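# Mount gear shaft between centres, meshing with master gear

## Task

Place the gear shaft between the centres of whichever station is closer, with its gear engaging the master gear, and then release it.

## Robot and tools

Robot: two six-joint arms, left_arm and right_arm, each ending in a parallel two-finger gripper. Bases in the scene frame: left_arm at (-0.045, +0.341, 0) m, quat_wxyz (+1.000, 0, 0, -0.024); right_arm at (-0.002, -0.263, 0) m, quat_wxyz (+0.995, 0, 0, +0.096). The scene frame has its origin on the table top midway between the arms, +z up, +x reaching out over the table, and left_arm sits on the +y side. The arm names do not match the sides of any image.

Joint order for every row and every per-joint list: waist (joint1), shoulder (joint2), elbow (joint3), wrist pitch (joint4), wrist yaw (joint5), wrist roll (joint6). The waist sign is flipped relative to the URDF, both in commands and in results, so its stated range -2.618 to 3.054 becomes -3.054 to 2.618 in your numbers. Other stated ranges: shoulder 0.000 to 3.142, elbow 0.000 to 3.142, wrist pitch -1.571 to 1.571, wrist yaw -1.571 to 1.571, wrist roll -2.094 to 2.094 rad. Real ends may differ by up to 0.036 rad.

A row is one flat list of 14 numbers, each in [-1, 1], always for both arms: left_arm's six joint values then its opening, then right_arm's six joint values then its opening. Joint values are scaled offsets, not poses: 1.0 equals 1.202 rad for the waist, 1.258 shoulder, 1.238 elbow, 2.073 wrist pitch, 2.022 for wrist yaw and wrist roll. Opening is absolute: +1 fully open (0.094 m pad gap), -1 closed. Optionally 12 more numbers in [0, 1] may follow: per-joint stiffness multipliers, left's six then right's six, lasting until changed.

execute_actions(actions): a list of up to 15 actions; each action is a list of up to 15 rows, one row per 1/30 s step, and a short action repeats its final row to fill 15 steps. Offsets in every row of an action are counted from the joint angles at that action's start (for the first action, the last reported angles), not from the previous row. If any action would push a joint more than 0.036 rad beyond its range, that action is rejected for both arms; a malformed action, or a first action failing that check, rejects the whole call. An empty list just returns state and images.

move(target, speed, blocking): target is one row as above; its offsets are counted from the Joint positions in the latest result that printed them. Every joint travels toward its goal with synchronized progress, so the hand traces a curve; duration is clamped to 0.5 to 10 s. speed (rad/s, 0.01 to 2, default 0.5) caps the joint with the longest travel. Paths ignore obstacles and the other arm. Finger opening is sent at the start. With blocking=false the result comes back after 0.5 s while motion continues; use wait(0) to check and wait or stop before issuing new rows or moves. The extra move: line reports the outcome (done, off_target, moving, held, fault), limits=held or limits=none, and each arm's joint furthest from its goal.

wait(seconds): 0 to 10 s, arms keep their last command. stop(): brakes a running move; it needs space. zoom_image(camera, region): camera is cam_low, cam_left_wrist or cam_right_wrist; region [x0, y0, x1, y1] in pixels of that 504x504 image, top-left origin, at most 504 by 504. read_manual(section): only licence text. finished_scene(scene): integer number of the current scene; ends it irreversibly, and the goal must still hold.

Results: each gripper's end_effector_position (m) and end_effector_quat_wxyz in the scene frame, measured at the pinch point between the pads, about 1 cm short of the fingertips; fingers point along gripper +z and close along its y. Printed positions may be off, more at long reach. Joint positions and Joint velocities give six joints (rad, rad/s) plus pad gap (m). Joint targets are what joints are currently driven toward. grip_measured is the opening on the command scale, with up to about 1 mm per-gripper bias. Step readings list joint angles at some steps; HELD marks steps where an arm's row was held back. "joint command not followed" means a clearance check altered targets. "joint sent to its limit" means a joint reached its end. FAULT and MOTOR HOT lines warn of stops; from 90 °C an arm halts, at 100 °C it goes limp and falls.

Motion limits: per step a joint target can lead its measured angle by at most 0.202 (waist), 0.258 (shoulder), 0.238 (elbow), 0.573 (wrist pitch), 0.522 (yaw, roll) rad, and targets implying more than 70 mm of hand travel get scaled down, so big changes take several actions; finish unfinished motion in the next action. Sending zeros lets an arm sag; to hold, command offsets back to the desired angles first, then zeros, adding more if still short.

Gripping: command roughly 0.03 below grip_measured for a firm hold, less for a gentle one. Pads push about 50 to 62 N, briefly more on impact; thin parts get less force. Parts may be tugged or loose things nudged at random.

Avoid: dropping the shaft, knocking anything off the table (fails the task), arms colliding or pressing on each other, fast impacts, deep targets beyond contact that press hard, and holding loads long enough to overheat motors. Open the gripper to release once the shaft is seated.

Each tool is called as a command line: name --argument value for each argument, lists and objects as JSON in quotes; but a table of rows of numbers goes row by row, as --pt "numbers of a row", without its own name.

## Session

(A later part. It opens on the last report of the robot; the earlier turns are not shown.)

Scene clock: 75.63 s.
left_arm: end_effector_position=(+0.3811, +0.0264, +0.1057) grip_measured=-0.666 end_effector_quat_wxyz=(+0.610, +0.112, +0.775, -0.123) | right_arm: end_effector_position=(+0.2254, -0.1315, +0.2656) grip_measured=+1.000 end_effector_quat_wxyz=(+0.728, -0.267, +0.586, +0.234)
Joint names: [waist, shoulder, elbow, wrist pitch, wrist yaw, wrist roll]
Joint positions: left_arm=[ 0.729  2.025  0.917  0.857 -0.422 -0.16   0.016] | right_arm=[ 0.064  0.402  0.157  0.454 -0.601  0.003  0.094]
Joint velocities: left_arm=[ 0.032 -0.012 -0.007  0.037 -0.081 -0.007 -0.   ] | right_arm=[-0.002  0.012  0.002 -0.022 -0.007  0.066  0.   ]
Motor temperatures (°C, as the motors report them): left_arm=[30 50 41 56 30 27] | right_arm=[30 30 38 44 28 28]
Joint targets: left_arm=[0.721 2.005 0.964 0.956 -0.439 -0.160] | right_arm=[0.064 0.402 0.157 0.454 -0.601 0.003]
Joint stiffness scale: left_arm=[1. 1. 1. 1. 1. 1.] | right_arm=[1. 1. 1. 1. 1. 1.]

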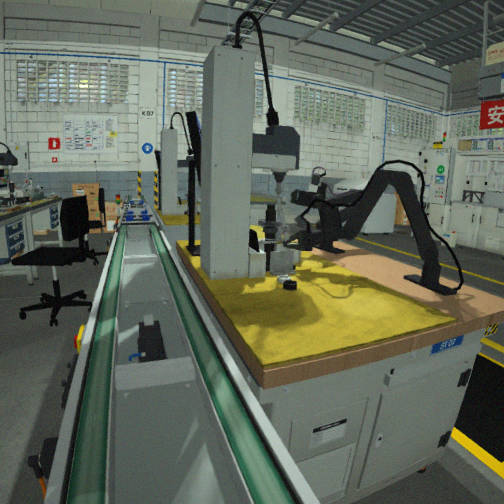

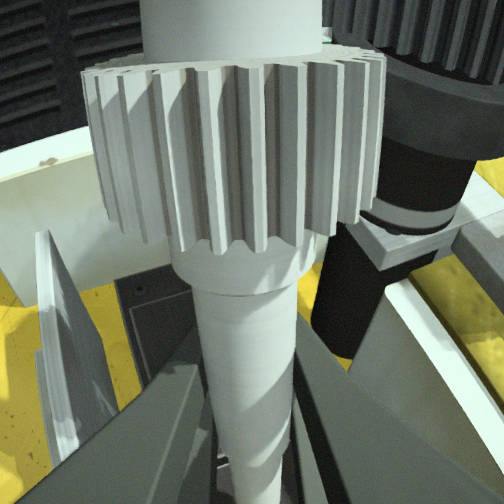

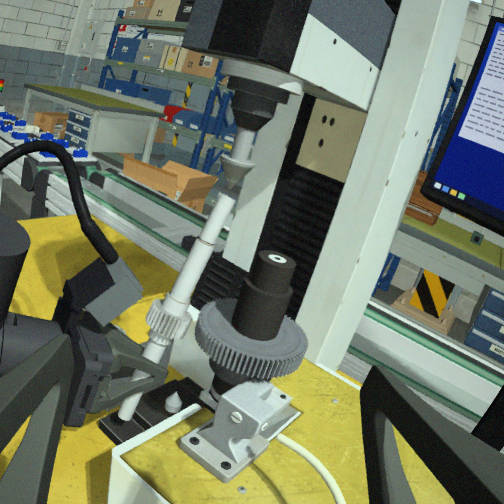

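execute_actions --actions '[[[-0.006,-0.02,0.038,0.055,-0.008,0,-0.71,0,0,0,0,0,0,1],[-0.006,-0.02,0.038,0.06,-0.008,0,-0.71,0,0,0,0,0,0,1],[-0.006,-0.02,0.038,0.064,-0.008,0,-0.71,0,0,0,0,0,0,1],[-0.006,-0.02,0.039,0.067,-0.008,0,-0.71,0,0,0,0,0,0,1],[-0.006,-0.02,0.04,0.070,-0.008,0,-0.71,0,0,0,0,0,0,1],[-0.006,-0.02,0.042,0.071,-0.008,0,-0.71,0,0,0,0,0,0,1]]]'

wait --seconds 0.5

zoom_image --camera "cam_right_wrist" --region '[180,140,280,240]'

zoom_image --camera "cam_low" --region '[255,170,305,220]'

Scene clock: 80.70 s.
left_arm: end_effector_position=(+0.3818, +0.0257, +0.1097) grip_measured=-0.666 end_effector_quat_wxyz=(+0.615, +0.109, +0.770, -0.127) | right_arm: end_effector_position=(+0.2254, -0.1315, +0.2656) grip_measured=+1.000 end_effector_quat_wxyz=(+0.728, -0.267, +0.586, +0.234)
Joint names: [waist, shoulder, elbow, wrist pitch, wrist yaw, wrist roll]
Joint positions: left_arm=[ 0.729  2.025  0.917  0.875 -0.422 -0.16   0.016] | right_arm=[ 0.064  0.402  0.157  0.454 -0.601  0.003  0.094]
Joint velocities: left_arm=[-0.012 -0.017  0.007 -0.037  0.022  0.007 -0.   ] | right_arm=[-0.002 -0.012  0.007 -0.007  0.007 -0.066  0.   ]
Motor temperatures (°C, as the motors report them): left_arm=[30 50 42 56 30 27] | right_arm=[30 30 39 44 28 28]
Joint targets: left_arm=[0.722 2.000 0.969 1.004 -0.438 -0.160] | right_arm=[0.064 0.402 0.157 0.454 -0.601 0.003]
Joint stiffness scale: left_arm=[1. 1. 1. 1. 1. 1.] | right_arm=[1. 1. 1. 1. 1. 1.]
Step readings (joint positions):
0: left_arm=[0.729 2.025 0.917 0.857 -0.422 -0.160] | right_arm=[0.064 0.402 0.157 0.454 -0.601 0.003]
1: left_arm=[0.729 2.025 0.917 0.857 -0.422 -0.160] | right_arm=[0.064 0.402 0.157 0.454 -0.601 0.003]
2: left_arm=[0.729 2.025 0.917 0.857 -0.422 -0.160] | right_arm=[0.064 0.402 0.157 0.454 -0.601 0.003]
4: left_arm=[0.729 2.025 0.917 0.858 -0.422 -0.160] | right_arm=[0.064 0.402 0.157 0.454 -0.601 0.003]
8: left_arm=[0.729 2.025 0.917 0.867 -0.422 -0.160] | right_arm=[0.064 0.402 0.157 0.454 -0.601 0.003]
15: Joint positions above

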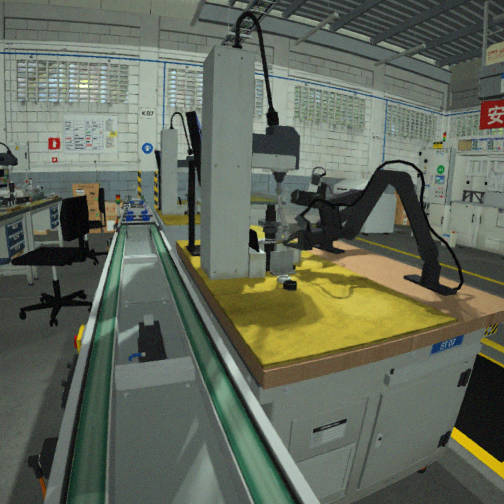

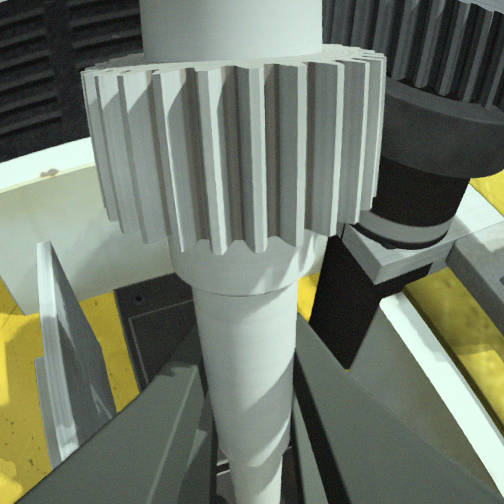

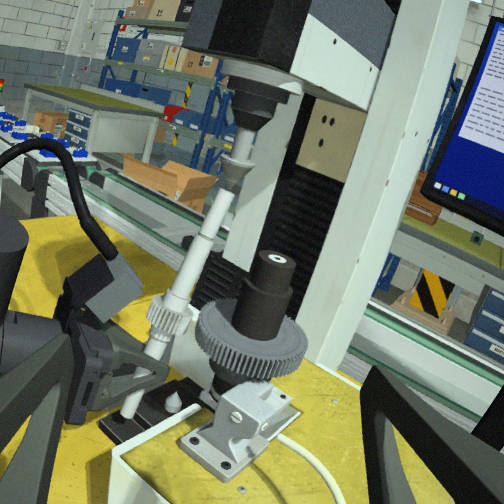

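Scene clock: 81.20 s.
left_arm: end_effector_position=(+0.3818, +0.0256, +0.1099) grip_measured=-0.666 end_effector_quat_wxyz=(+0.616, +0.109, +0.770, -0.127) | right_arm: end_effector_position=(+0.2254, -0.1315, +0.2656) grip_measured=+1.000 end_effector_quat_wxyz=(+0.728, -0.267, +0.586, +0.234)
Joint names: [waist, shoulder, elbow, wrist pitch, wrist yaw, wrist roll]
Joint positions: left_arm=[ 0.729  2.025  0.917  0.876 -0.422 -0.16   0.016] | right_arm=[ 0.064  0.402  0.157  0.454 -0.601  0.003  0.094]
Joint velocities: left_arm=[ 0.017 -0.002  0.007 -0.037  0.007  0.051  0.001] | right_arm=[ 0.002  0.002  0.002 -0.037 -0.037 -0.007  0.   ]
Motor temperatures (°C, as the motors report them): left_arm=[30 51 42 56 30 27] | right_arm=[30 30 39 44 28 28]
Joint targets: left_arm=[0.722 2.000 0.969 1.004 -0.438 -0.160] | right_arm=[0.064 0.402 0.157 0.454 -0.601 0.003]
Joint stiffness scale: left_arm=[1. 1. 1. 1. 1. 1.] | right_arm=[1. 1. 1. 1. 1. 1.]
wait: 0.50 s; at rest by 0.17 s

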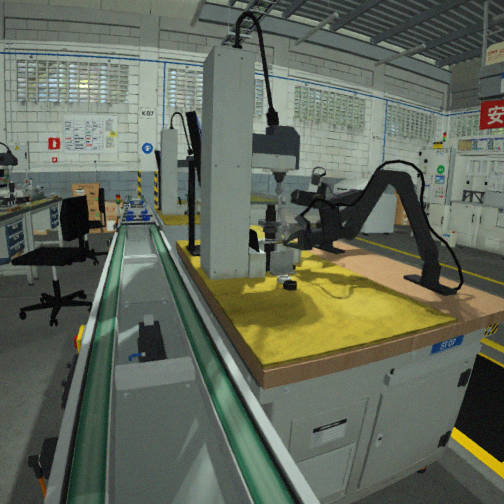

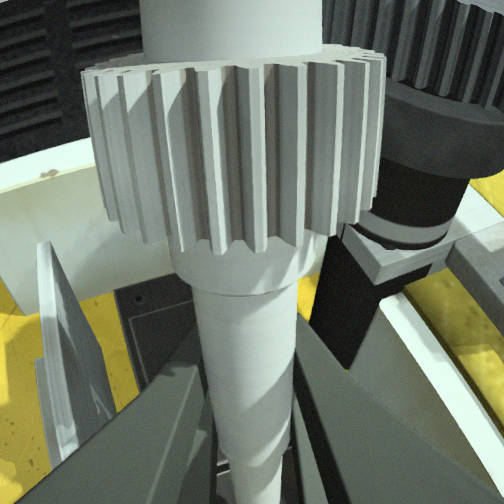

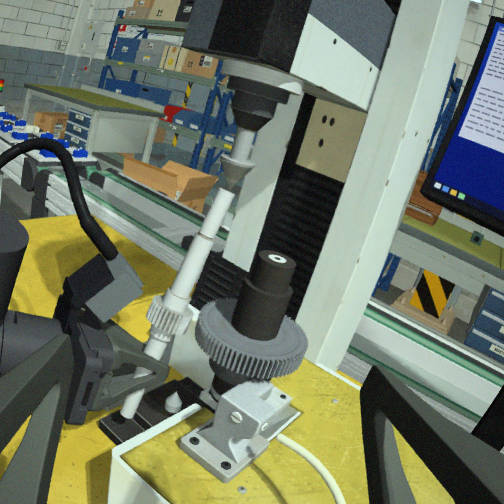

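Region (180, 140, 280, 240) of cam_right_wrist's 504x504 image, scaled by 5.040, with more detail than that image has.

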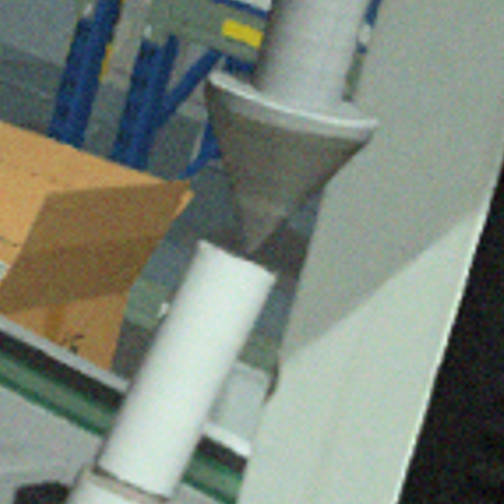

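Region (255, 170, 305, 220) of cam_low's 504x504 image, scaled by 10.080, with more detail than that image has.

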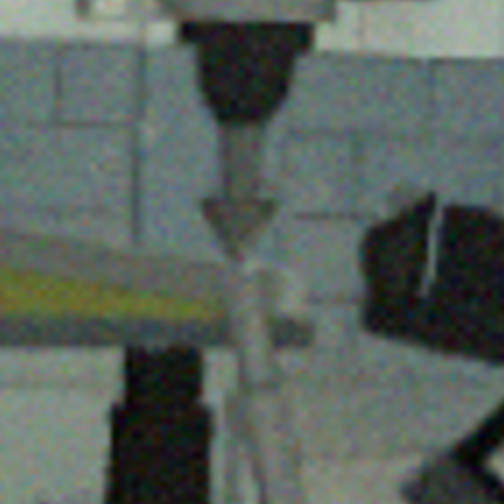

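execute_actions --actions '[[[-0.006,-0.02,0.045,0.062,-0.008,0,-0.71,0,0,0,0,0,0,1],[-0.006,-0.02,0.048,0.062,-0.008,0,-0.71,0,0,0,0,0,0,1],[-0.006,-0.02,0.051,0.062,-0.008,0,-0.71,0,0,0,0,0,0,1],[-0.006,-0.02,0.054,0.062,-0.008,0,-0.71,0,0,0,0,0,0,1]]]'

zoom_image --camera "cam_right_wrist" --region '[180,140,280,240]'

zoom_image --camera "cam_low" --region '[255,170,305,220]'

Scene clock: 85.73 s.
left_arm: end_effector_position=(+0.3844, +0.0230, +0.1155) grip_measured=-0.666 end_effector_quat_wxyz=(+0.620, +0.107, +0.766, -0.131) | right_arm: end_effector_position=(+0.2254, -0.1315, +0.2656) grip_measured=+1.000 end_effector_quat_wxyz=(+0.728, -0.267, +0.586, +0.234)
Joint names: [waist, shoulder, elbow, wrist pitch, wrist yaw, wrist roll]
Joint positions: left_arm=[ 0.729  2.025  0.933  0.874 -0.421 -0.159  0.016] | right_arm=[ 0.064  0.402  0.157  0.454 -0.601  0.003  0.094]
Joint velocities: left_arm=[-0.002  0.012 -0.007  0.007 -0.066  0.095 -0.   ] | right_arm=[ 0.017 -0.002 -0.002  0.007  0.022  0.066  0.   ]
Motor temperatures (°C, as the motors report them): left_arm=[30 51 42 58 30 27] | right_arm=[30 30 39 44 28 28]
Joint targets: left_arm=[0.722 2.000 0.984 1.004 -0.438 -0.160] | right_arm=[0.064 0.402 0.157 0.454 -0.601 0.003]
Joint stiffness scale: left_arm=[1. 1. 1. 1. 1. 1.] | right_arm=[1. 1. 1. 1. 1. 1.]
Step readings (joint positions):
0: left_arm=[0.729 2.025 0.917 0.876 -0.422 -0.160] | right_arm=[0.064 0.402 0.157 0.454 -0.601 0.003]
1: left_arm=[0.729 2.025 0.917 0.876 -0.422 -0.160] | right_arm=[0.064 0.402 0.157 0.454 -0.601 0.003]
2: left_arm=[0.729 2.025 0.918 0.876 -0.422 -0.160] | right_arm=[0.064 0.402 0.157 0.454 -0.601 0.003]
4: left_arm=[0.729 2.025 0.924 0.876 -0.422 -0.160] | right_arm=[0.064 0.402 0.157 0.454 -0.601 0.003]
8: left_arm=[0.729 2.025 0.933 0.874 -0.421 -0.159] | right_arm=[0.064 0.402 0.157 0.454 -0.601 0.003]
15: Joint positions above

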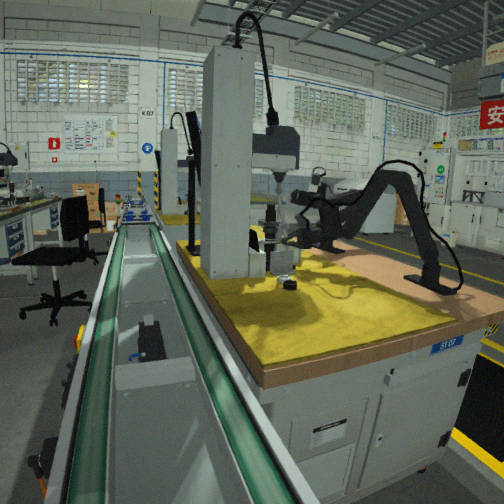

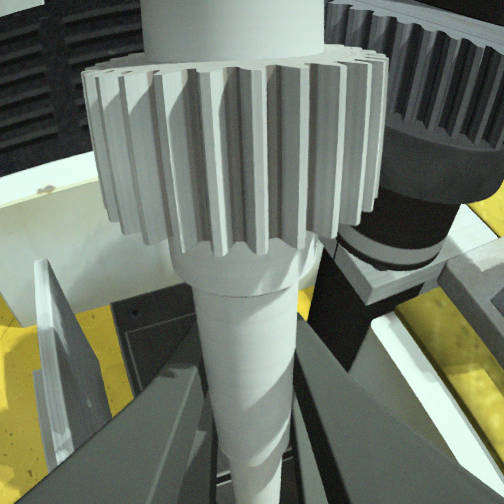

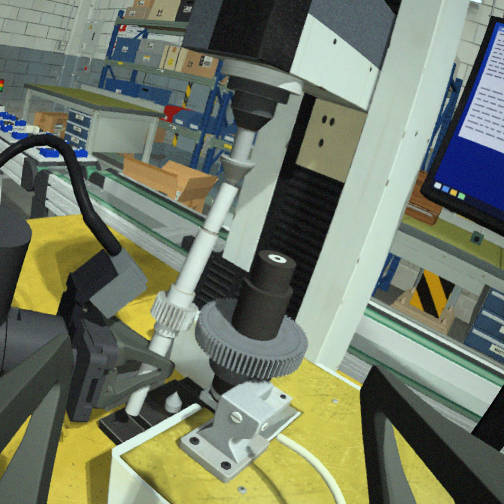

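Region (180, 140, 280, 240) of cam_right_wrist's 504x504 image, scaled by 5.040, with more detail than that image has.

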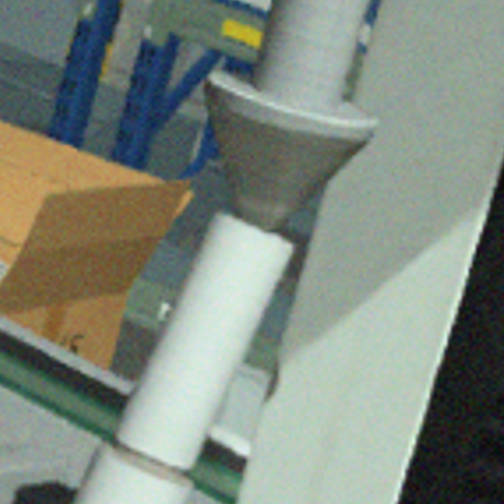

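Region (255, 170, 305, 220) of cam_low's 504x504 image, scaled by 10.080, with more detail than that image has.

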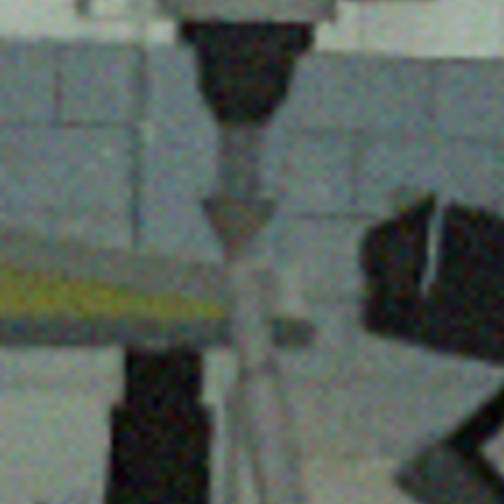

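execute_actions --actions '[[[-0.003,-0.022,0.039,0.061,-0.007,0,-0.71,-0.06,0.19,0.085,0.088,0.036,0.008,0.8]],[[-0.003,-0.022,0.039,0.061,-0.007,0,-0.71,-0.06,0.19,0.085,0.088,0.036,0.008,0.6]],[[-0.003,-0.022,0.039,0.061,-0.007,0,-0.71,-0.06,0.19,0.085,0.088,0.036,0.008,0.4]],[[-0.003,-0.022,0.039,0.061,-0.007,0,-0.71,-0.06,0.19,0.085,0.088,0.036,0.008,0.2]]]'

Scene clock: 95.77 s.
left_arm: end_effector_position=(+0.3844, +0.0230, +0.1155) grip_measured=-0.666 end_effector_quat_wxyz=(+0.620, +0.107, +0.766, -0.131) | right_arm: end_effector_position=(+0.3457, -0.0571, +0.2963) grip_measured=+0.202 end_effector_quat_wxyz=(+0.747, -0.237, +0.561, +0.267)
Joint names: [waist, shoulder, elbow, wrist pitch, wrist yaw, wrist roll]
Joint positions: left_arm=[ 0.729  2.025  0.933  0.874 -0.421 -0.159  0.016] | right_arm=[-0.19   1.36   0.503  1.136 -0.348  0.041  0.056]
Joint velocities: left_arm=[-0.007 -0.002 -0.002 -0.095 -0.037 -0.022 -0.   ] | right_arm=[ 0.012  0.007 -0.007  0.037 -0.066 -0.051 -0.001]
Motor temperatures (°C, as the motors report them): left_arm=[30 52 42 60 30 27] | right_arm=[30 30 39 44 28 28]
Joint targets: left_arm=[0.725 1.997 0.981 1.001 -0.435 -0.159] | right_arm=[-0.197 1.354 0.518 1.149 -0.338 0.048]
Joint stiffness scale: left_arm=[1. 1. 1. 1. 1. 1.] | right_arm=[1. 1. 1. 1. 1. 1.]
Step readings (joint positions; steps 1 to 15: 1st action; 16 to 30: 2nd action; 31 to 45: 3rd action; 46 to 60: 4th action):
0: left_arm=[0.729 2.025 0.933 0.874 -0.421 -0.159] | right_arm=[0.064 0.402 0.157 0.454 -0.601 0.003]
1: left_arm=[0.729 2.025 0.933 0.874 -0.421 -0.159] | right_arm=[0.054 0.435 0.165 0.478 -0.593 0.004]
2: left_arm=[0.729 2.025 0.933 0.874 -0.421 -0.159] | right_arm=[0.032 0.507 0.191 0.512 -0.583 0.005]
4: left_arm=[0.729 2.025 0.933 0.874 -0.421 -0.159] | right_arm=[0.006 0.612 0.233 0.556 -0.564 0.008]
8: left_arm=[0.729 2.025 0.933 0.874 -0.421 -0.159] | right_arm=[0.002 0.637 0.240 0.597 -0.546 0.011]
15: left_arm=[0.729 2.025 0.933 0.874 -0.421 -0.159] | right_arm=[0.002 0.637 0.240 0.626 -0.538 0.012]
16: left_arm=[0.729 2.025 0.933 0.874 -0.421 -0.159] | right_arm=[-0.009 0.668 0.249 0.653 -0.529 0.013]
17: left_arm=[0.729 2.025 0.933 0.874 -0.421 -0.159] | right_arm=[-0.031 0.737 0.277 0.691 -0.519 0.015]
19: left_arm=[0.729 2.025 0.933 0.874 -0.421 -0.159] | right_arm=[-0.057 0.843 0.320 0.734 -0.501 0.018]
23: left_arm=[0.729 2.025 0.933 0.874 -0.421 -0.159] | right_arm=[-0.061 0.874 0.325 0.764 -0.483 0.021]
30: left_arm=[0.729 2.025 0.933 0.874 -0.421 -0.159] | right_arm=[-0.061 0.874 0.325 0.797 -0.474 0.022]
31: left_arm=[0.729 2.025 0.933 0.874 -0.421 -0.159] | right_arm=[-0.071 0.904 0.334 0.827 -0.465 0.023]
32: left_arm=[0.729 2.025 0.933 0.874 -0.421 -0.159] | right_arm=[-0.092 0.970 0.363 0.869 -0.454 0.025]
34: left_arm=[0.729 2.025 0.933 0.874 -0.421 -0.159] | right_arm=[-0.119 1.077 0.409 0.911 -0.437 0.027]
38: left_arm=[0.729 2.025 0.933 0.874 -0.421 -0.159] | right_arm=[-0.125 1.115 0.413 0.930 -0.419 0.030]
45: left_arm=[0.729 2.025 0.933 0.874 -0.421 -0.159] | right_arm=[-0.125 1.115 0.413 0.967 -0.411 0.032]
46: left_arm=[0.729 2.025 0.933 0.874 -0.421 -0.159] | right_arm=[-0.134 1.145 0.422 1.000 -0.400 0.033]
47: left_arm=[0.729 2.025 0.933 0.874 -0.421 -0.159] | right_arm=[-0.153 1.207 0.453 1.046 -0.389 0.035]
49: left_arm=[0.729 2.025 0.933 0.874 -0.421 -0.159] | right_arm=[-0.182 1.313 0.500 1.086 -0.373 0.037]
53: left_arm=[0.729 2.025 0.933 0.874 -0.421 -0.159] | right_arm=[-0.190 1.360 0.503 1.097 -0.357 0.040]
60: Joint positions above

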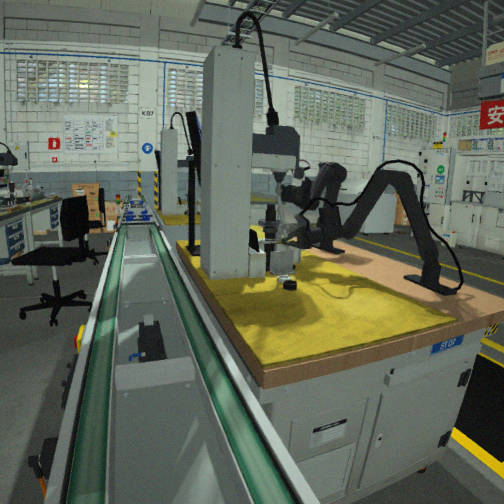

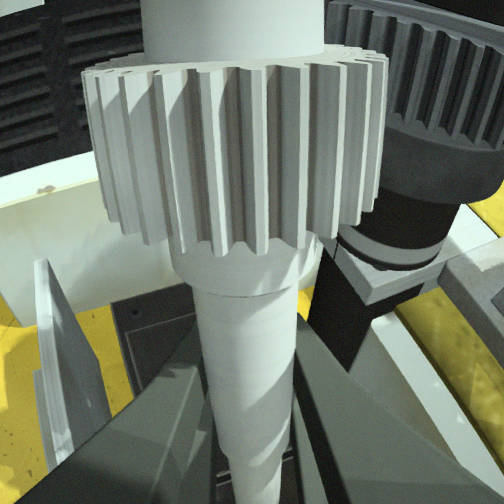

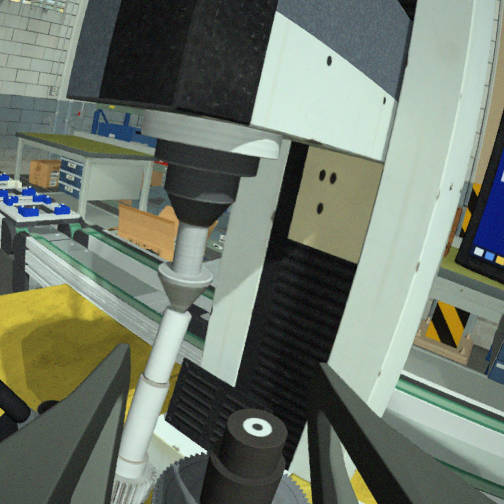

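execute_actions --actions '[[[-0.003,-0.022,0.039,0.061,-0.007,0,-0.71,-0.02,0.02,0.02,0.025,0.015,0.01,0.1],[-0.003,-0.022,0.039,0.061,-0.007,0,-0.71,-0.033,0.04,0.028,0.045,0.025,0.015,0.1],[-0.003,-0.022,0.039,0.061,-0.007,0,-0.71,-0.046,0.06,0.034,0.06,0.035,0.02,0],[-0.003,-0.022,0.039,0.061,-0.007,0,-0.71,-0.058,0.08,0.04,0.075,0.045,0.023,0],[-0.003,-0.022,0.039,0.061,-0.007,0,-0.71,-0.068,0.1,0.046,0.085,0.053,0.023,0],[-0.003,-0.022,0.039,0.061,-0.007,0,-0.71,-0.077,0.12,0.053,0.091,0.053,0.023,0],[-0.003,-0.022,0.039,0.061,-0.007,0,-0.71,-0.085,0.14,0.059,0.091,0.053,0.023,0]]]'

Scene clock: 102.23 s.
left_arm: end_effector_position=(+0.3844, +0.0230, +0.1155) grip_measured=-0.666 end_effector_quat_wxyz=(+0.620, +0.107, +0.766, -0.131) | right_arm: end_effector_position=(+0.3557, -0.0264, +0.2895) grip_measured=+0.002 end_effector_quat_wxyz=(+0.754, -0.215, +0.548, +0.293)
Joint names: [waist, shoulder, elbow, wrist pitch, wrist yaw, wrist roll]
Joint positions: left_arm=[ 0.729  2.025  0.933  0.874 -0.421 -0.159  0.016] | right_arm=[-0.286  1.531  0.552  1.303 -0.254  0.08   0.047]
Joint velocities: left_arm=[-0.002 -0.002 -0.012  0.022  0.007  0.022 -0.   ] | right_arm=[ 0.017 -0.007 -0.002  0.212  0.022  0.051 -0.001]
Motor temperatures (°C, as the motors report them): left_arm=[30 52 43 61 30 27] | right_arm=[30 31 39 45 28 28]
Joint targets: left_arm=[0.725 1.997 0.981 1.001 -0.435 -0.159] | right_arm=[-0.292 1.536 0.576 1.325 -0.240 0.088]
Joint stiffness scale: left_arm=[1. 1. 1. 1. 1. 1.] | right_arm=[1. 1. 1. 1. 1. 1.]
Step readings (joint positions):
0: left_arm=[0.729 2.025 0.933 0.874 -0.421 -0.159] | right_arm=[-0.190 1.360 0.503 1.143 -0.345 0.042]
1: left_arm=[0.729 2.025 0.933 0.874 -0.421 -0.159] | right_arm=[-0.192 1.361 0.503 1.148 -0.342 0.044]
2: left_arm=[0.729 2.025 0.933 0.874 -0.421 -0.159] | right_arm=[-0.198 1.368 0.504 1.162 -0.334 0.048]
4: left_arm=[0.729 2.025 0.933 0.874 -0.421 -0.159] | right_arm=[-0.222 1.400 0.516 1.205 -0.312 0.059]
8: left_arm=[0.729 2.025 0.933 0.874 -0.421 -0.159] | right_arm=[-0.275 1.497 0.549 1.278 -0.275 0.073]
15: Joint positions above

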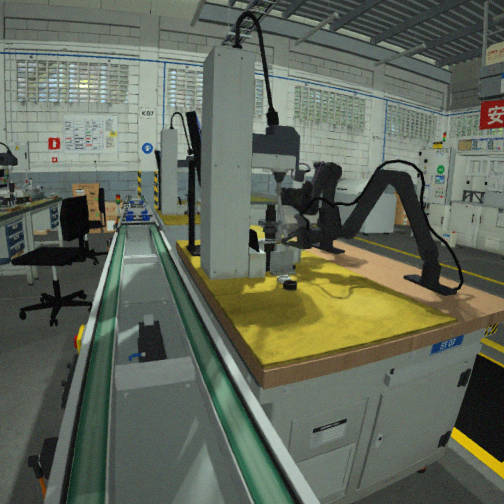

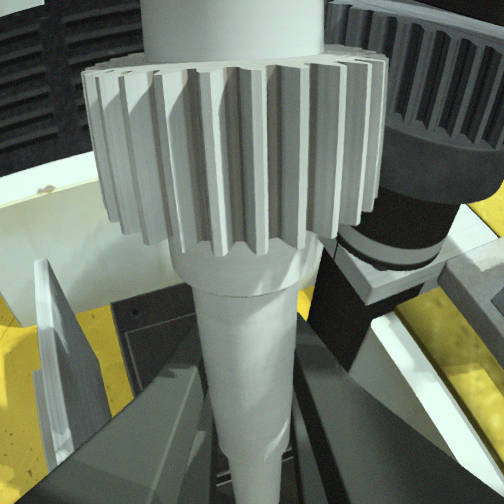

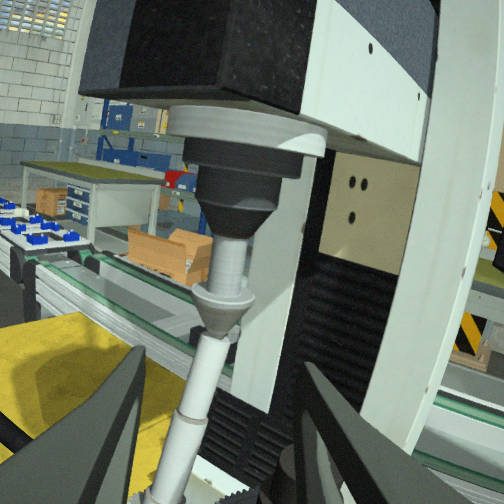

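execute_actions --actions '[[[-0.003,-0.022,0.039,0.061,-0.007,0,-0.71,-0.008,0.02,0.037,0.006,0.007,0.004,0],[-0.003,-0.022,0.039,0.061,-0.007,0,-0.71,-0.011,0.037,0.055,0.002,0.007,0.004,0],[-0.003,-0.022,0.039,0.061,-0.007,0,-0.71,-0.014,0.053,0.073,-0.002,0.007,0.004,0],[-0.003,-0.022,0.039,0.061,-0.007,0,-0.71,-0.017,0.07,0.091,-0.005,0.007,0.004,0],[-0.003,-0.022,0.039,0.061,-0.007,0,-0.71,-0.02,0.086,0.109,-0.008,0.007,0.004,0],[-0.003,-0.022,0.039,0.061,-0.007,0,-0.71,-0.023,0.103,0.127,-0.01,0.007,0.004,0],[-0.003,-0.022,0.039,0.061,-0.007,0,-0.71,-0.025,0.119,0.145,-0.012,0.007,0.004,0],[-0.003,-0.022,0.039,0.061,-0.007,0,-0.71,-0.027,0.136,0.163,-0.013,0.007,0.004,0]]]'

zoom_image --camera "cam_low" --region '[245,160,325,240]'

Scene clock: 110.00 s.
left_arm: end_effector_position=(+0.3844, +0.0230, +0.1155) grip_measured=-0.666 end_effector_quat_wxyz=(+0.620, +0.107, +0.766, -0.131) | right_arm: end_effector_position=(+0.3901, +0.0028, +0.2922) grip_measured=+0.002 end_effector_quat_wxyz=(+0.752, -0.218, +0.544, +0.301)
Joint names: [waist, shoulder, elbow, wrist pitch, wrist yaw, wrist roll]
Joint positions: left_arm=[ 0.729  2.025  0.933  0.874 -0.421 -0.159  0.016] | right_arm=[-0.311  1.694  0.729  1.294 -0.246  0.083  0.047]
Joint velocities: left_arm=[-0.017  0.002  0.007  0.022  0.022 -0.007 -0.001] | right_arm=[ 0.002 -0.017 -0.017  0.022 -0.066  0.051  0.001]
Motor temperatures (°C, as the motors report them): left_arm=[30 53 43 62 30 27] | right_arm=[30 31 39 45 28 28]
Joint targets: left_arm=[0.725 1.997 0.981 1.001 -0.435 -0.159] | right_arm=[-0.319 1.702 0.753 1.276 -0.240 0.089]
Joint stiffness scale: left_arm=[1. 1. 1. 1. 1. 1.] | right_arm=[1. 1. 1. 1. 1. 1.]
Step readings (joint positions):
0: left_arm=[0.729 2.025 0.933 0.874 -0.421 -0.159] | right_arm=[-0.286 1.531 0.552 1.319 -0.247 0.083]
1: left_arm=[0.729 2.025 0.933 0.874 -0.421 -0.159] | right_arm=[-0.286 1.532 0.554 1.319 -0.247 0.083]
2: left_arm=[0.729 2.025 0.933 0.874 -0.421 -0.159] | right_arm=[-0.287 1.539 0.563 1.319 -0.247 0.083]
4: left_arm=[0.729 2.025 0.933 0.874 -0.421 -0.159] | right_arm=[-0.291 1.567 0.601 1.319 -0.247 0.083]
8: left_arm=[0.729 2.025 0.933 0.874 -0.421 -0.159] | right_arm=[-0.304 1.650 0.695 1.315 -0.246 0.083]
15: Joint positions above

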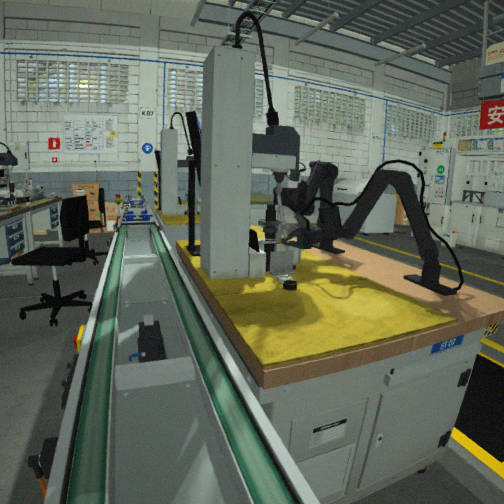

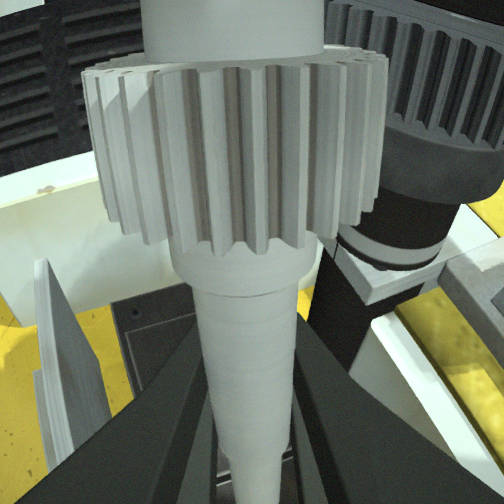

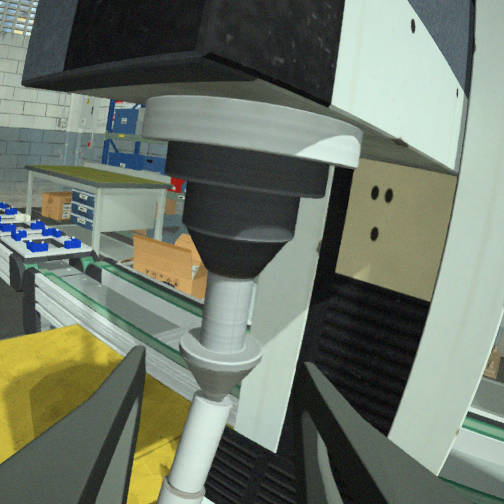

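Region (245, 160, 325, 240) of cam_low's 504x504 image, scaled by 6.300, with more detail than that image has.

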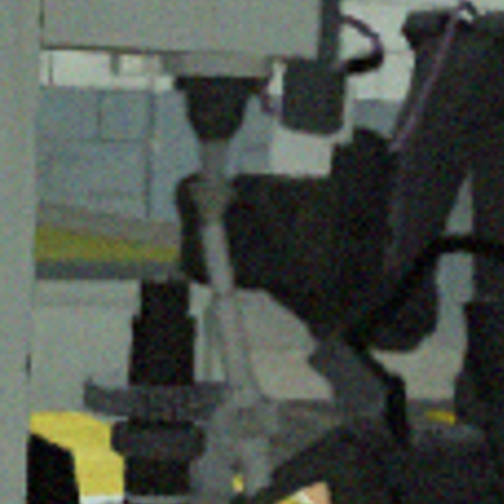

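execute_actions --actions '[[[-0.003,-0.022,0.039,0.061,-0.007,0,-0.71,-0.008,0.016,0.03,-0.009,0.003,0.003,0],[-0.003,-0.022,0.039,0.061,-0.007,0,-0.71,-0.01,0.026,0.041,-0.009,0.003,0.003,0],[-0.003,-0.022,0.039,0.061,-0.007,0,-0.71,-0.012,0.036,0.052,-0.01,0.003,0.003,0],[-0.003,-0.022,0.039,0.061,-0.007,0,-0.71,-0.014,0.046,0.063,-0.011,0.003,0.003,0],[-0.003,-0.022,0.039,0.061,-0.007,0,-0.71,-0.016,0.056,0.074,-0.012,0.003,0.003,0],[-0.003,-0.022,0.039,0.061,-0.007,0,-0.71,-0.018,0.065,0.084,-0.012,0.003,0.003,0]]]'

Scene clock: 113.93 s.
left_arm: end_effector_position=(+0.3844, +0.0230, +0.1155) grip_measured=-0.666 end_effector_quat_wxyz=(+0.620, +0.107, +0.766, -0.131) | right_arm: end_effector_position=(+0.4032, +0.0174, +0.2936) grip_measured=+0.002 end_effector_quat_wxyz=(+0.753, -0.221, +0.539, +0.307)
Joint names: [waist, shoulder, elbow, wrist pitch, wrist yaw, wrist roll]
Joint positions: left_arm=[ 0.729  2.025  0.933  0.874 -0.421 -0.159  0.016] | right_arm=[-0.324  1.762  0.809  1.291 -0.245  0.083  0.047]
Joint velocities: left_arm=[ 0.007  0.007 -0.012  0.007 -0.007 -0.051 -0.001] | right_arm=[-0.002  0.017 -0.007  0.022  0.051  0.051  0.   ]
Motor temperatures (°C, as the motors report them): left_arm=[30 53 43 62 30 27] | right_arm=[30 32 39 44 28 28]
Joint targets: left_arm=[0.725 1.997 0.981 1.001 -0.435 -0.159] | right_arm=[-0.333 1.775 0.834 1.269 -0.240 0.089]
Joint stiffness scale: left_arm=[1. 1. 1. 1. 1. 1.] | right_arm=[1. 1. 1. 1. 1. 1.]
Step readings (joint positions):
0: left_arm=[0.729 2.025 0.933 0.874 -0.421 -0.159] | right_arm=[-0.311 1.694 0.729 1.294 -0.246 0.083]
1: left_arm=[0.729 2.025 0.933 0.874 -0.421 -0.159] | right_arm=[-0.311 1.694 0.731 1.294 -0.246 0.083]
2: left_arm=[0.729 2.025 0.933 0.874 -0.421 -0.159] | right_arm=[-0.311 1.697 0.736 1.294 -0.246 0.083]
4: left_arm=[0.729 2.025 0.933 0.874 -0.421 -0.159] | right_arm=[-0.312 1.712 0.759 1.294 -0.246 0.083]
8: left_arm=[0.729 2.025 0.933 0.874 -0.421 -0.159] | right_arm=[-0.321 1.755 0.807 1.293 -0.245 0.083]
15: Joint positions above

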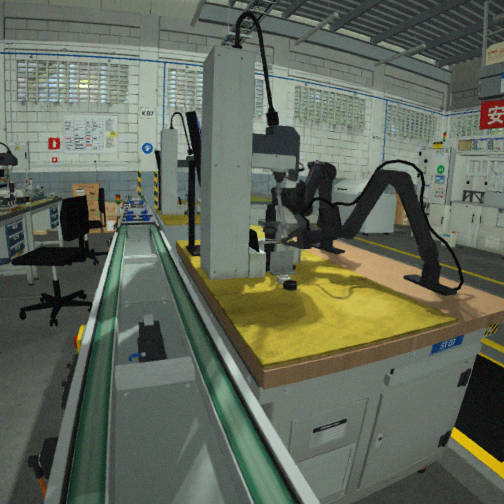

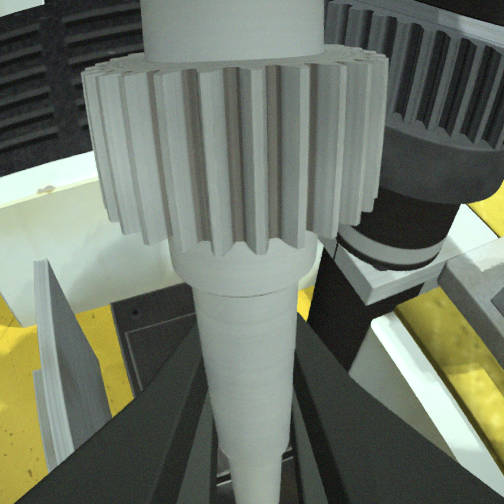

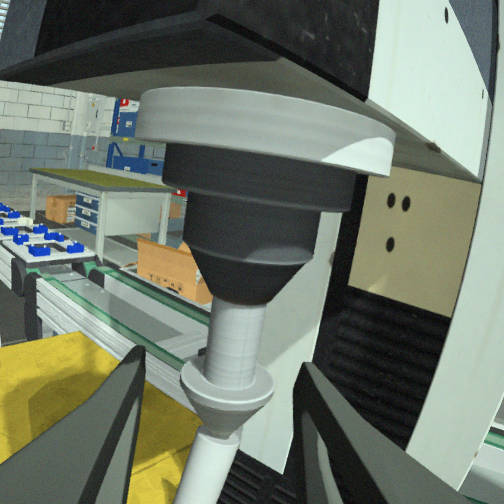

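execute_actions --actions '[[[-0.003,-0.022,0.039,0.061,-0.007,0,-0.71,0.015,0,0.01,-0.015,0.006,0.003,-0.2],[-0.003,-0.022,0.039,0.061,-0.007,0,-0.71,0.015,0,0.01,-0.015,0.006,0.003,-0.25],[-0.003,-0.022,0.039,0.061,-0.007,0,-0.71,0.015,0,0.01,-0.015,0.006,0.003,-0.3],[-0.003,-0.022,0.039,0.061,-0.007,0,-0.71,0.011,0,0.01,-0.015,0.006,0.003,-0.36]],[[-0.003,-0.022,0.039,0.061,-0.007,0,-0.71,0,0,0.01,0,0,0,-0.4],[-0.003,-0.022,0.039,0.061,-0.007,0,-0.71,0,0,0.01,0,0,0,-0.43],[-0.003,-0.022,0.039,0.061,-0.007,0,-0.71,0,0,0.01,0,0,0,-0.45],[-0.003,-0.022,0.039,0.061,-0.007,0,-0.71,0,0,0.01,0,0,0,-0.47],[-0.003,-0.022,0.039,0.061,-0.007,0,-0.71,0,0,0.01,0,0,0,-0.49],[-0.003,-0.022,0.039,0.061,-0.007,0,-0.71,0,0,0.01,0,0,0,-0.51]]]'

Scene clock: 121.50 s.
left_arm: end_effector_position=(+0.3844, +0.0230, +0.1155) grip_measured=-0.666 end_effector_quat_wxyz=(+0.620, +0.107, +0.766, -0.131) | right_arm: end_effector_position=(+0.4041, +0.0160, +0.2929) grip_measured=-0.483 end_effector_quat_wxyz=(+0.752, -0.223, +0.539, +0.306)
Joint names: [waist, shoulder, elbow, wrist pitch, wrist yaw, wrist roll]
Joint positions: left_arm=[ 0.729  2.025  0.933  0.874 -0.421 -0.159  0.016] | right_arm=[-0.318  1.762  0.809  1.289 -0.255  0.083  0.024]
Joint velocities: left_arm=[ 0.002 -0.027 -0.007  0.007 -0.022  0.066 -0.001] | right_arm=[-0.002 -0.017 -0.007 -0.007 -0.051 -0.037  0.   ]
Motor temperatures (°C, as the motors report them): left_arm=[30 53 43 63 30 27] | right_arm=[30 33 40 44 28 28]
Joint targets: left_arm=[0.725 1.997 0.981 1.001 -0.435 -0.159] | right_arm=[-0.318 1.762 0.822 1.289 -0.247 0.083]
Joint stiffness scale: left_arm=[1. 1. 1. 1. 1. 1.] | right_arm=[1. 1. 1. 1. 1. 1.]
Step readings (joint positions; steps 1 to 15: 1st action; 16 to 30: 2nd action):
0: left_arm=[0.729 2.025 0.933 0.874 -0.421 -0.159] | right_arm=[-0.324 1.762 0.809 1.291 -0.245 0.083]
1: left_arm=[0.729 2.025 0.933 0.874 -0.421 -0.159] | right_arm=[-0.323 1.762 0.809 1.291 -0.245 0.083]
2: left_arm=[0.729 2.025 0.933 0.874 -0.421 -0.159] | right_arm=[-0.322 1.762 0.809 1.290 -0.245 0.083]
4: left_arm=[0.729 2.025 0.933 0.874 -0.421 -0.159] | right_arm=[-0.318 1.762 0.809 1.289 -0.243 0.083]
8: left_arm=[0.729 2.025 0.933 0.874 -0.421 -0.159] | right_arm=[-0.318 1.762 0.809 1.289 -0.247 0.083]
15: left_arm=[0.729 2.025 0.933 0.874 -0.421 -0.159] | right_arm=[-0.318 1.762 0.809 1.289 -0.247 0.083]
16: left_arm=[0.729 2.025 0.933 0.874 -0.421 -0.159] | right_arm=[-0.318 1.762 0.809 1.289 -0.250 0.083]
17: left_arm=[0.729 2.025 0.933 0.874 -0.421 -0.159] | right_arm=[-0.318 1.762 0.809 1.289 -0.253 0.083]
19: left_arm=[0.729 2.025 0.933 0.874 -0.421 -0.159] | right_arm=[-0.318 1.762 0.809 1.289 -0.255 0.083]
23: left_arm=[0.729 2.025 0.933 0.874 -0.421 -0.159] | right_arm=[-0.318 1.762 0.809 1.289 -0.255 0.083]
30: Joint positions above

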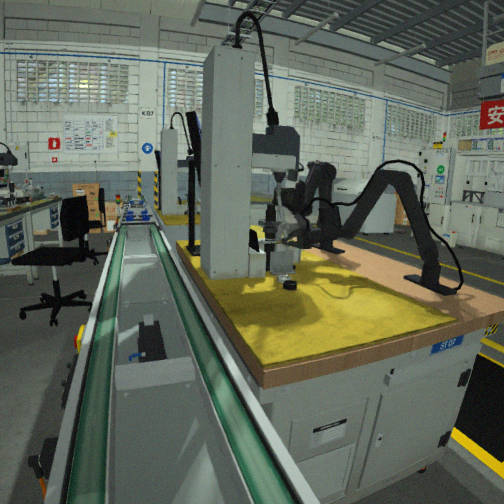

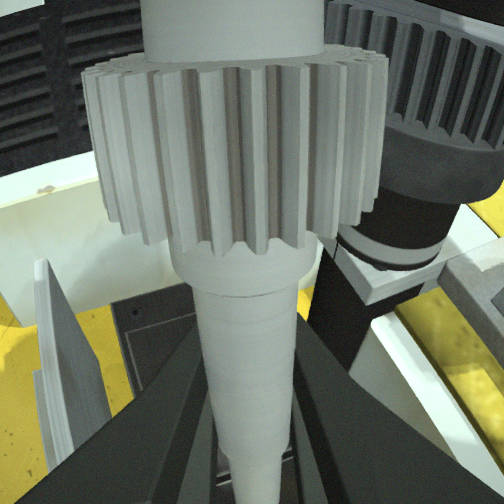

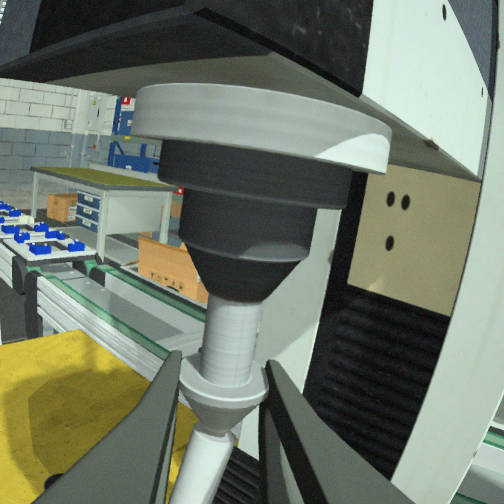

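Gripped. Lift.

execute_actions --actions '[[[0,-0.023,0.043,0.064,-0.007,0,-0.71,0,-0.004,0.017,0.011,0,0,-0.515],[0,-0.024,0.047,0.067,-0.007,0,-0.71,0,-0.008,0.024,0.022,0,0,-0.515],[0,-0.025,0.051,0.069,-0.007,0,-0.71,0,-0.012,0.031,0.033,0,0,-0.515],[0,-0.025,0.055,0.071,-0.007,0,-0.71,0,-0.015,0.038,0.044,0,0,-0.515],[0,-0.025,0.058,0.073,-0.007,0,-0.71,0,-0.018,0.045,0.055,0,0,-0.515],[0,-0.025,0.061,0.075,-0.007,0,-0.71,0,-0.021,0.051,0.065,0,0,-0.515],[0,-0.025,0.062,0.076,-0.007,0,-0.71,0,-0.021,0.056,0.074,0,0,-0.515],[0,-0.025,0.062,0.076,-0.007,0,-0.71,0,-0.021,0.06,0.08,0,0,-0.515]]]'

Scene clock: 125.80 s.
left_arm: end_effector_position=(+0.3881, +0.0193, +0.1236) grip_measured=-0.666 end_effector_quat_wxyz=(+0.627, +0.103, +0.760, -0.136) | right_arm: end_effector_position=(+0.4036, +0.0161, +0.3040) grip_measured=-0.483 end_effector_quat_wxyz=(+0.762, -0.221, +0.525, +0.308)
Joint names: [waist, shoulder, elbow, wrist pitch, wrist yaw, wrist roll]
Joint positions: left_arm=[ 0.729  2.028  0.953  0.882 -0.421 -0.159  0.016] | right_arm=[-0.318  1.762  0.826  1.308 -0.256  0.083  0.024]
Joint velocities: left_arm=[-0.012 -0.007 -0.007 -0.022  0.007  0.007  0.   ] | right_arm=[-0.002  0.012  0.002 -0.037 -0.051 -0.037  0.   ]
Motor temperatures (°C, as the motors report them): left_arm=[30 53 43 63 30 27] | right_arm=[30 33 39 44 28 28]
Joint targets: left_arm=[0.729 1.993 1.009 1.032 -0.435 -0.159] | right_arm=[-0.318 1.736 0.883 1.455 -0.255 0.083]
Joint stiffness scale: left_arm=[1. 1. 1. 1. 1. 1.] | right_arm=[1. 1. 1. 1. 1. 1.]
Step readings (joint positions):
0: left_arm=[0.729 2.025 0.933 0.874 -0.421 -0.159] | right_arm=[-0.318 1.762 0.809 1.289 -0.255 0.083]
1: left_arm=[0.729 2.025 0.933 0.874 -0.421 -0.159] | right_arm=[-0.318 1.762 0.809 1.289 -0.255 0.083]
2: left_arm=[0.729 2.025 0.933 0.874 -0.421 -0.159] | right_arm=[-0.318 1.762 0.811 1.291 -0.255 0.083]
4: left_arm=[0.729 2.025 0.934 0.874 -0.421 -0.159] | right_arm=[-0.318 1.762 0.812 1.292 -0.256 0.083]
8: left_arm=[0.729 2.028 0.945 0.872 -0.420 -0.159] | right_arm=[-0.318 1.762 0.817 1.299 -0.256 0.083]
15: Joint positions above

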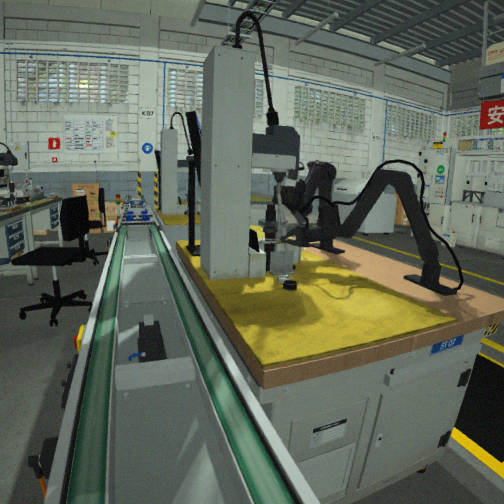

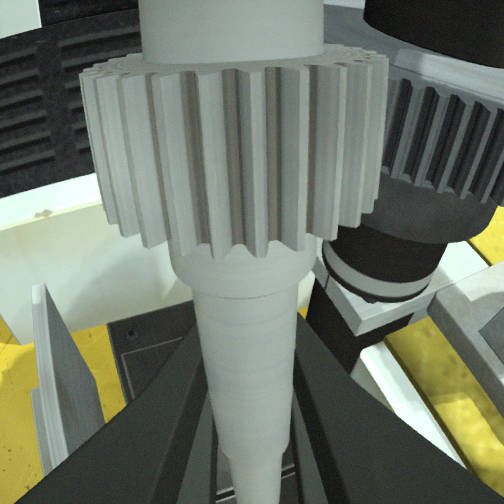

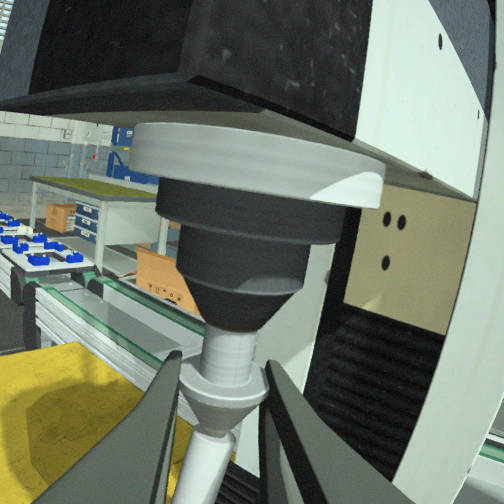

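execute_actions --actions '[[[0,-0.03,0.049,0.074,-0.007,0,-0.71,0,-0.023,0.049,0.074,0,0,-0.515],[0,-0.03,0.052,0.076,-0.007,0,-0.71,0,-0.025,0.052,0.077,0,0,-0.515],[0,-0.03,0.055,0.077,-0.007,0,-0.71,0,-0.026,0.055,0.08,0,0,-0.515],[0,-0.03,0.058,0.078,-0.007,0,-0.71,0,-0.027,0.058,0.083,0,0,-0.515],[0,-0.03,0.061,0.079,-0.007,0,-0.71,0,-0.027,0.061,0.086,0,0,-0.515],[0,-0.03,0.063,0.08,-0.007,0,-0.71,0,-0.027,0.064,0.089,0,0,-0.515],[0,-0.03,0.064,0.08,-0.007,0,-0.71,0,-0.027,0.068,0.092,0,0,-0.515]]]'

Scene clock: 130.70 s.
left_arm: end_effector_position=(+0.3922, +0.0192, +0.1324) grip_measured=-0.666 end_effector_quat_wxyz=(+0.637, +0.096, +0.753, -0.133) | right_arm: end_effector_position=(+0.4035, +0.0162, +0.3150) grip_measured=-0.483 end_effector_quat_wxyz=(+0.771, -0.219, +0.512, +0.310)
Joint names: [waist, shoulder, elbow, wrist pitch, wrist yaw, wrist roll]
Joint positions: left_arm=[ 0.729  2.028  0.97   0.889 -0.438 -0.152  0.016] | right_arm=[-0.318  1.762  0.845  1.322 -0.257  0.086  0.024]
Joint velocities: left_arm=[ 0.007 -0.017 -0.012 -0.037 -0.007  0.022 -0.   ] | right_arm=[ 0.007 -0.002  0.022  0.037 -0.037 -0.066  0.   ]
Motor temperatures (°C, as the motors report them): left_arm=[30 54 43 65 30 27] | right_arm=[30 35 41 47 28 28]
Joint targets: left_arm=[0.729 1.991 1.033 1.047 -0.435 -0.159] | right_arm=[-0.318 1.728 0.910 1.498 -0.257 0.084]
Joint stiffness scale: left_arm=[1. 1. 1. 1. 1. 1.] | right_arm=[1. 1. 1. 1. 1. 1.]
Step readings (joint positions):
0: left_arm=[0.729 2.028 0.953 0.882 -0.421 -0.159] | right_arm=[-0.318 1.762 0.826 1.308 -0.256 0.083]
1: left_arm=[0.729 2.028 0.953 0.882 -0.421 -0.159] | right_arm=[-0.318 1.762 0.826 1.308 -0.256 0.083]
2: left_arm=[0.729 2.028 0.953 0.882 -0.421 -0.159] | right_arm=[-0.318 1.762 0.826 1.308 -0.256 0.083]
4: left_arm=[0.729 2.028 0.955 0.882 -0.422 -0.159] | right_arm=[-0.318 1.762 0.827 1.309 -0.257 0.083]
8: left_arm=[0.729 2.028 0.966 0.885 -0.432 -0.156] | right_arm=[-0.318 1.762 0.840 1.318 -0.257 0.085]
15: Joint positions above

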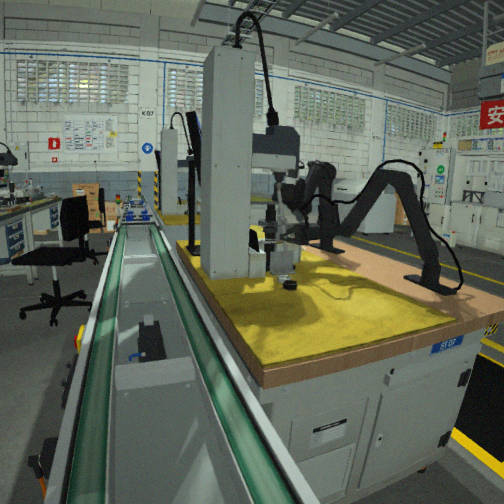

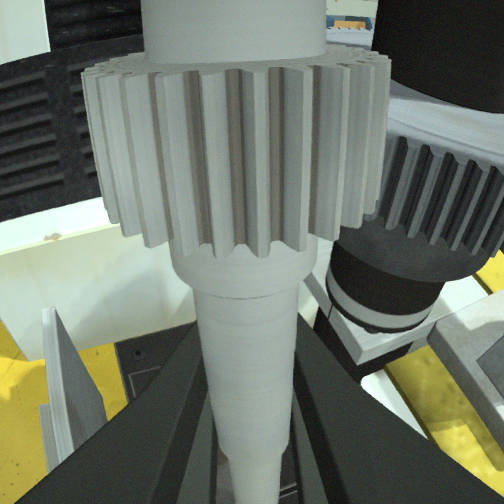

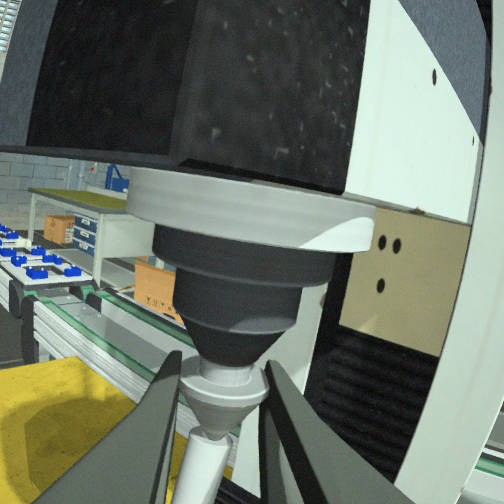

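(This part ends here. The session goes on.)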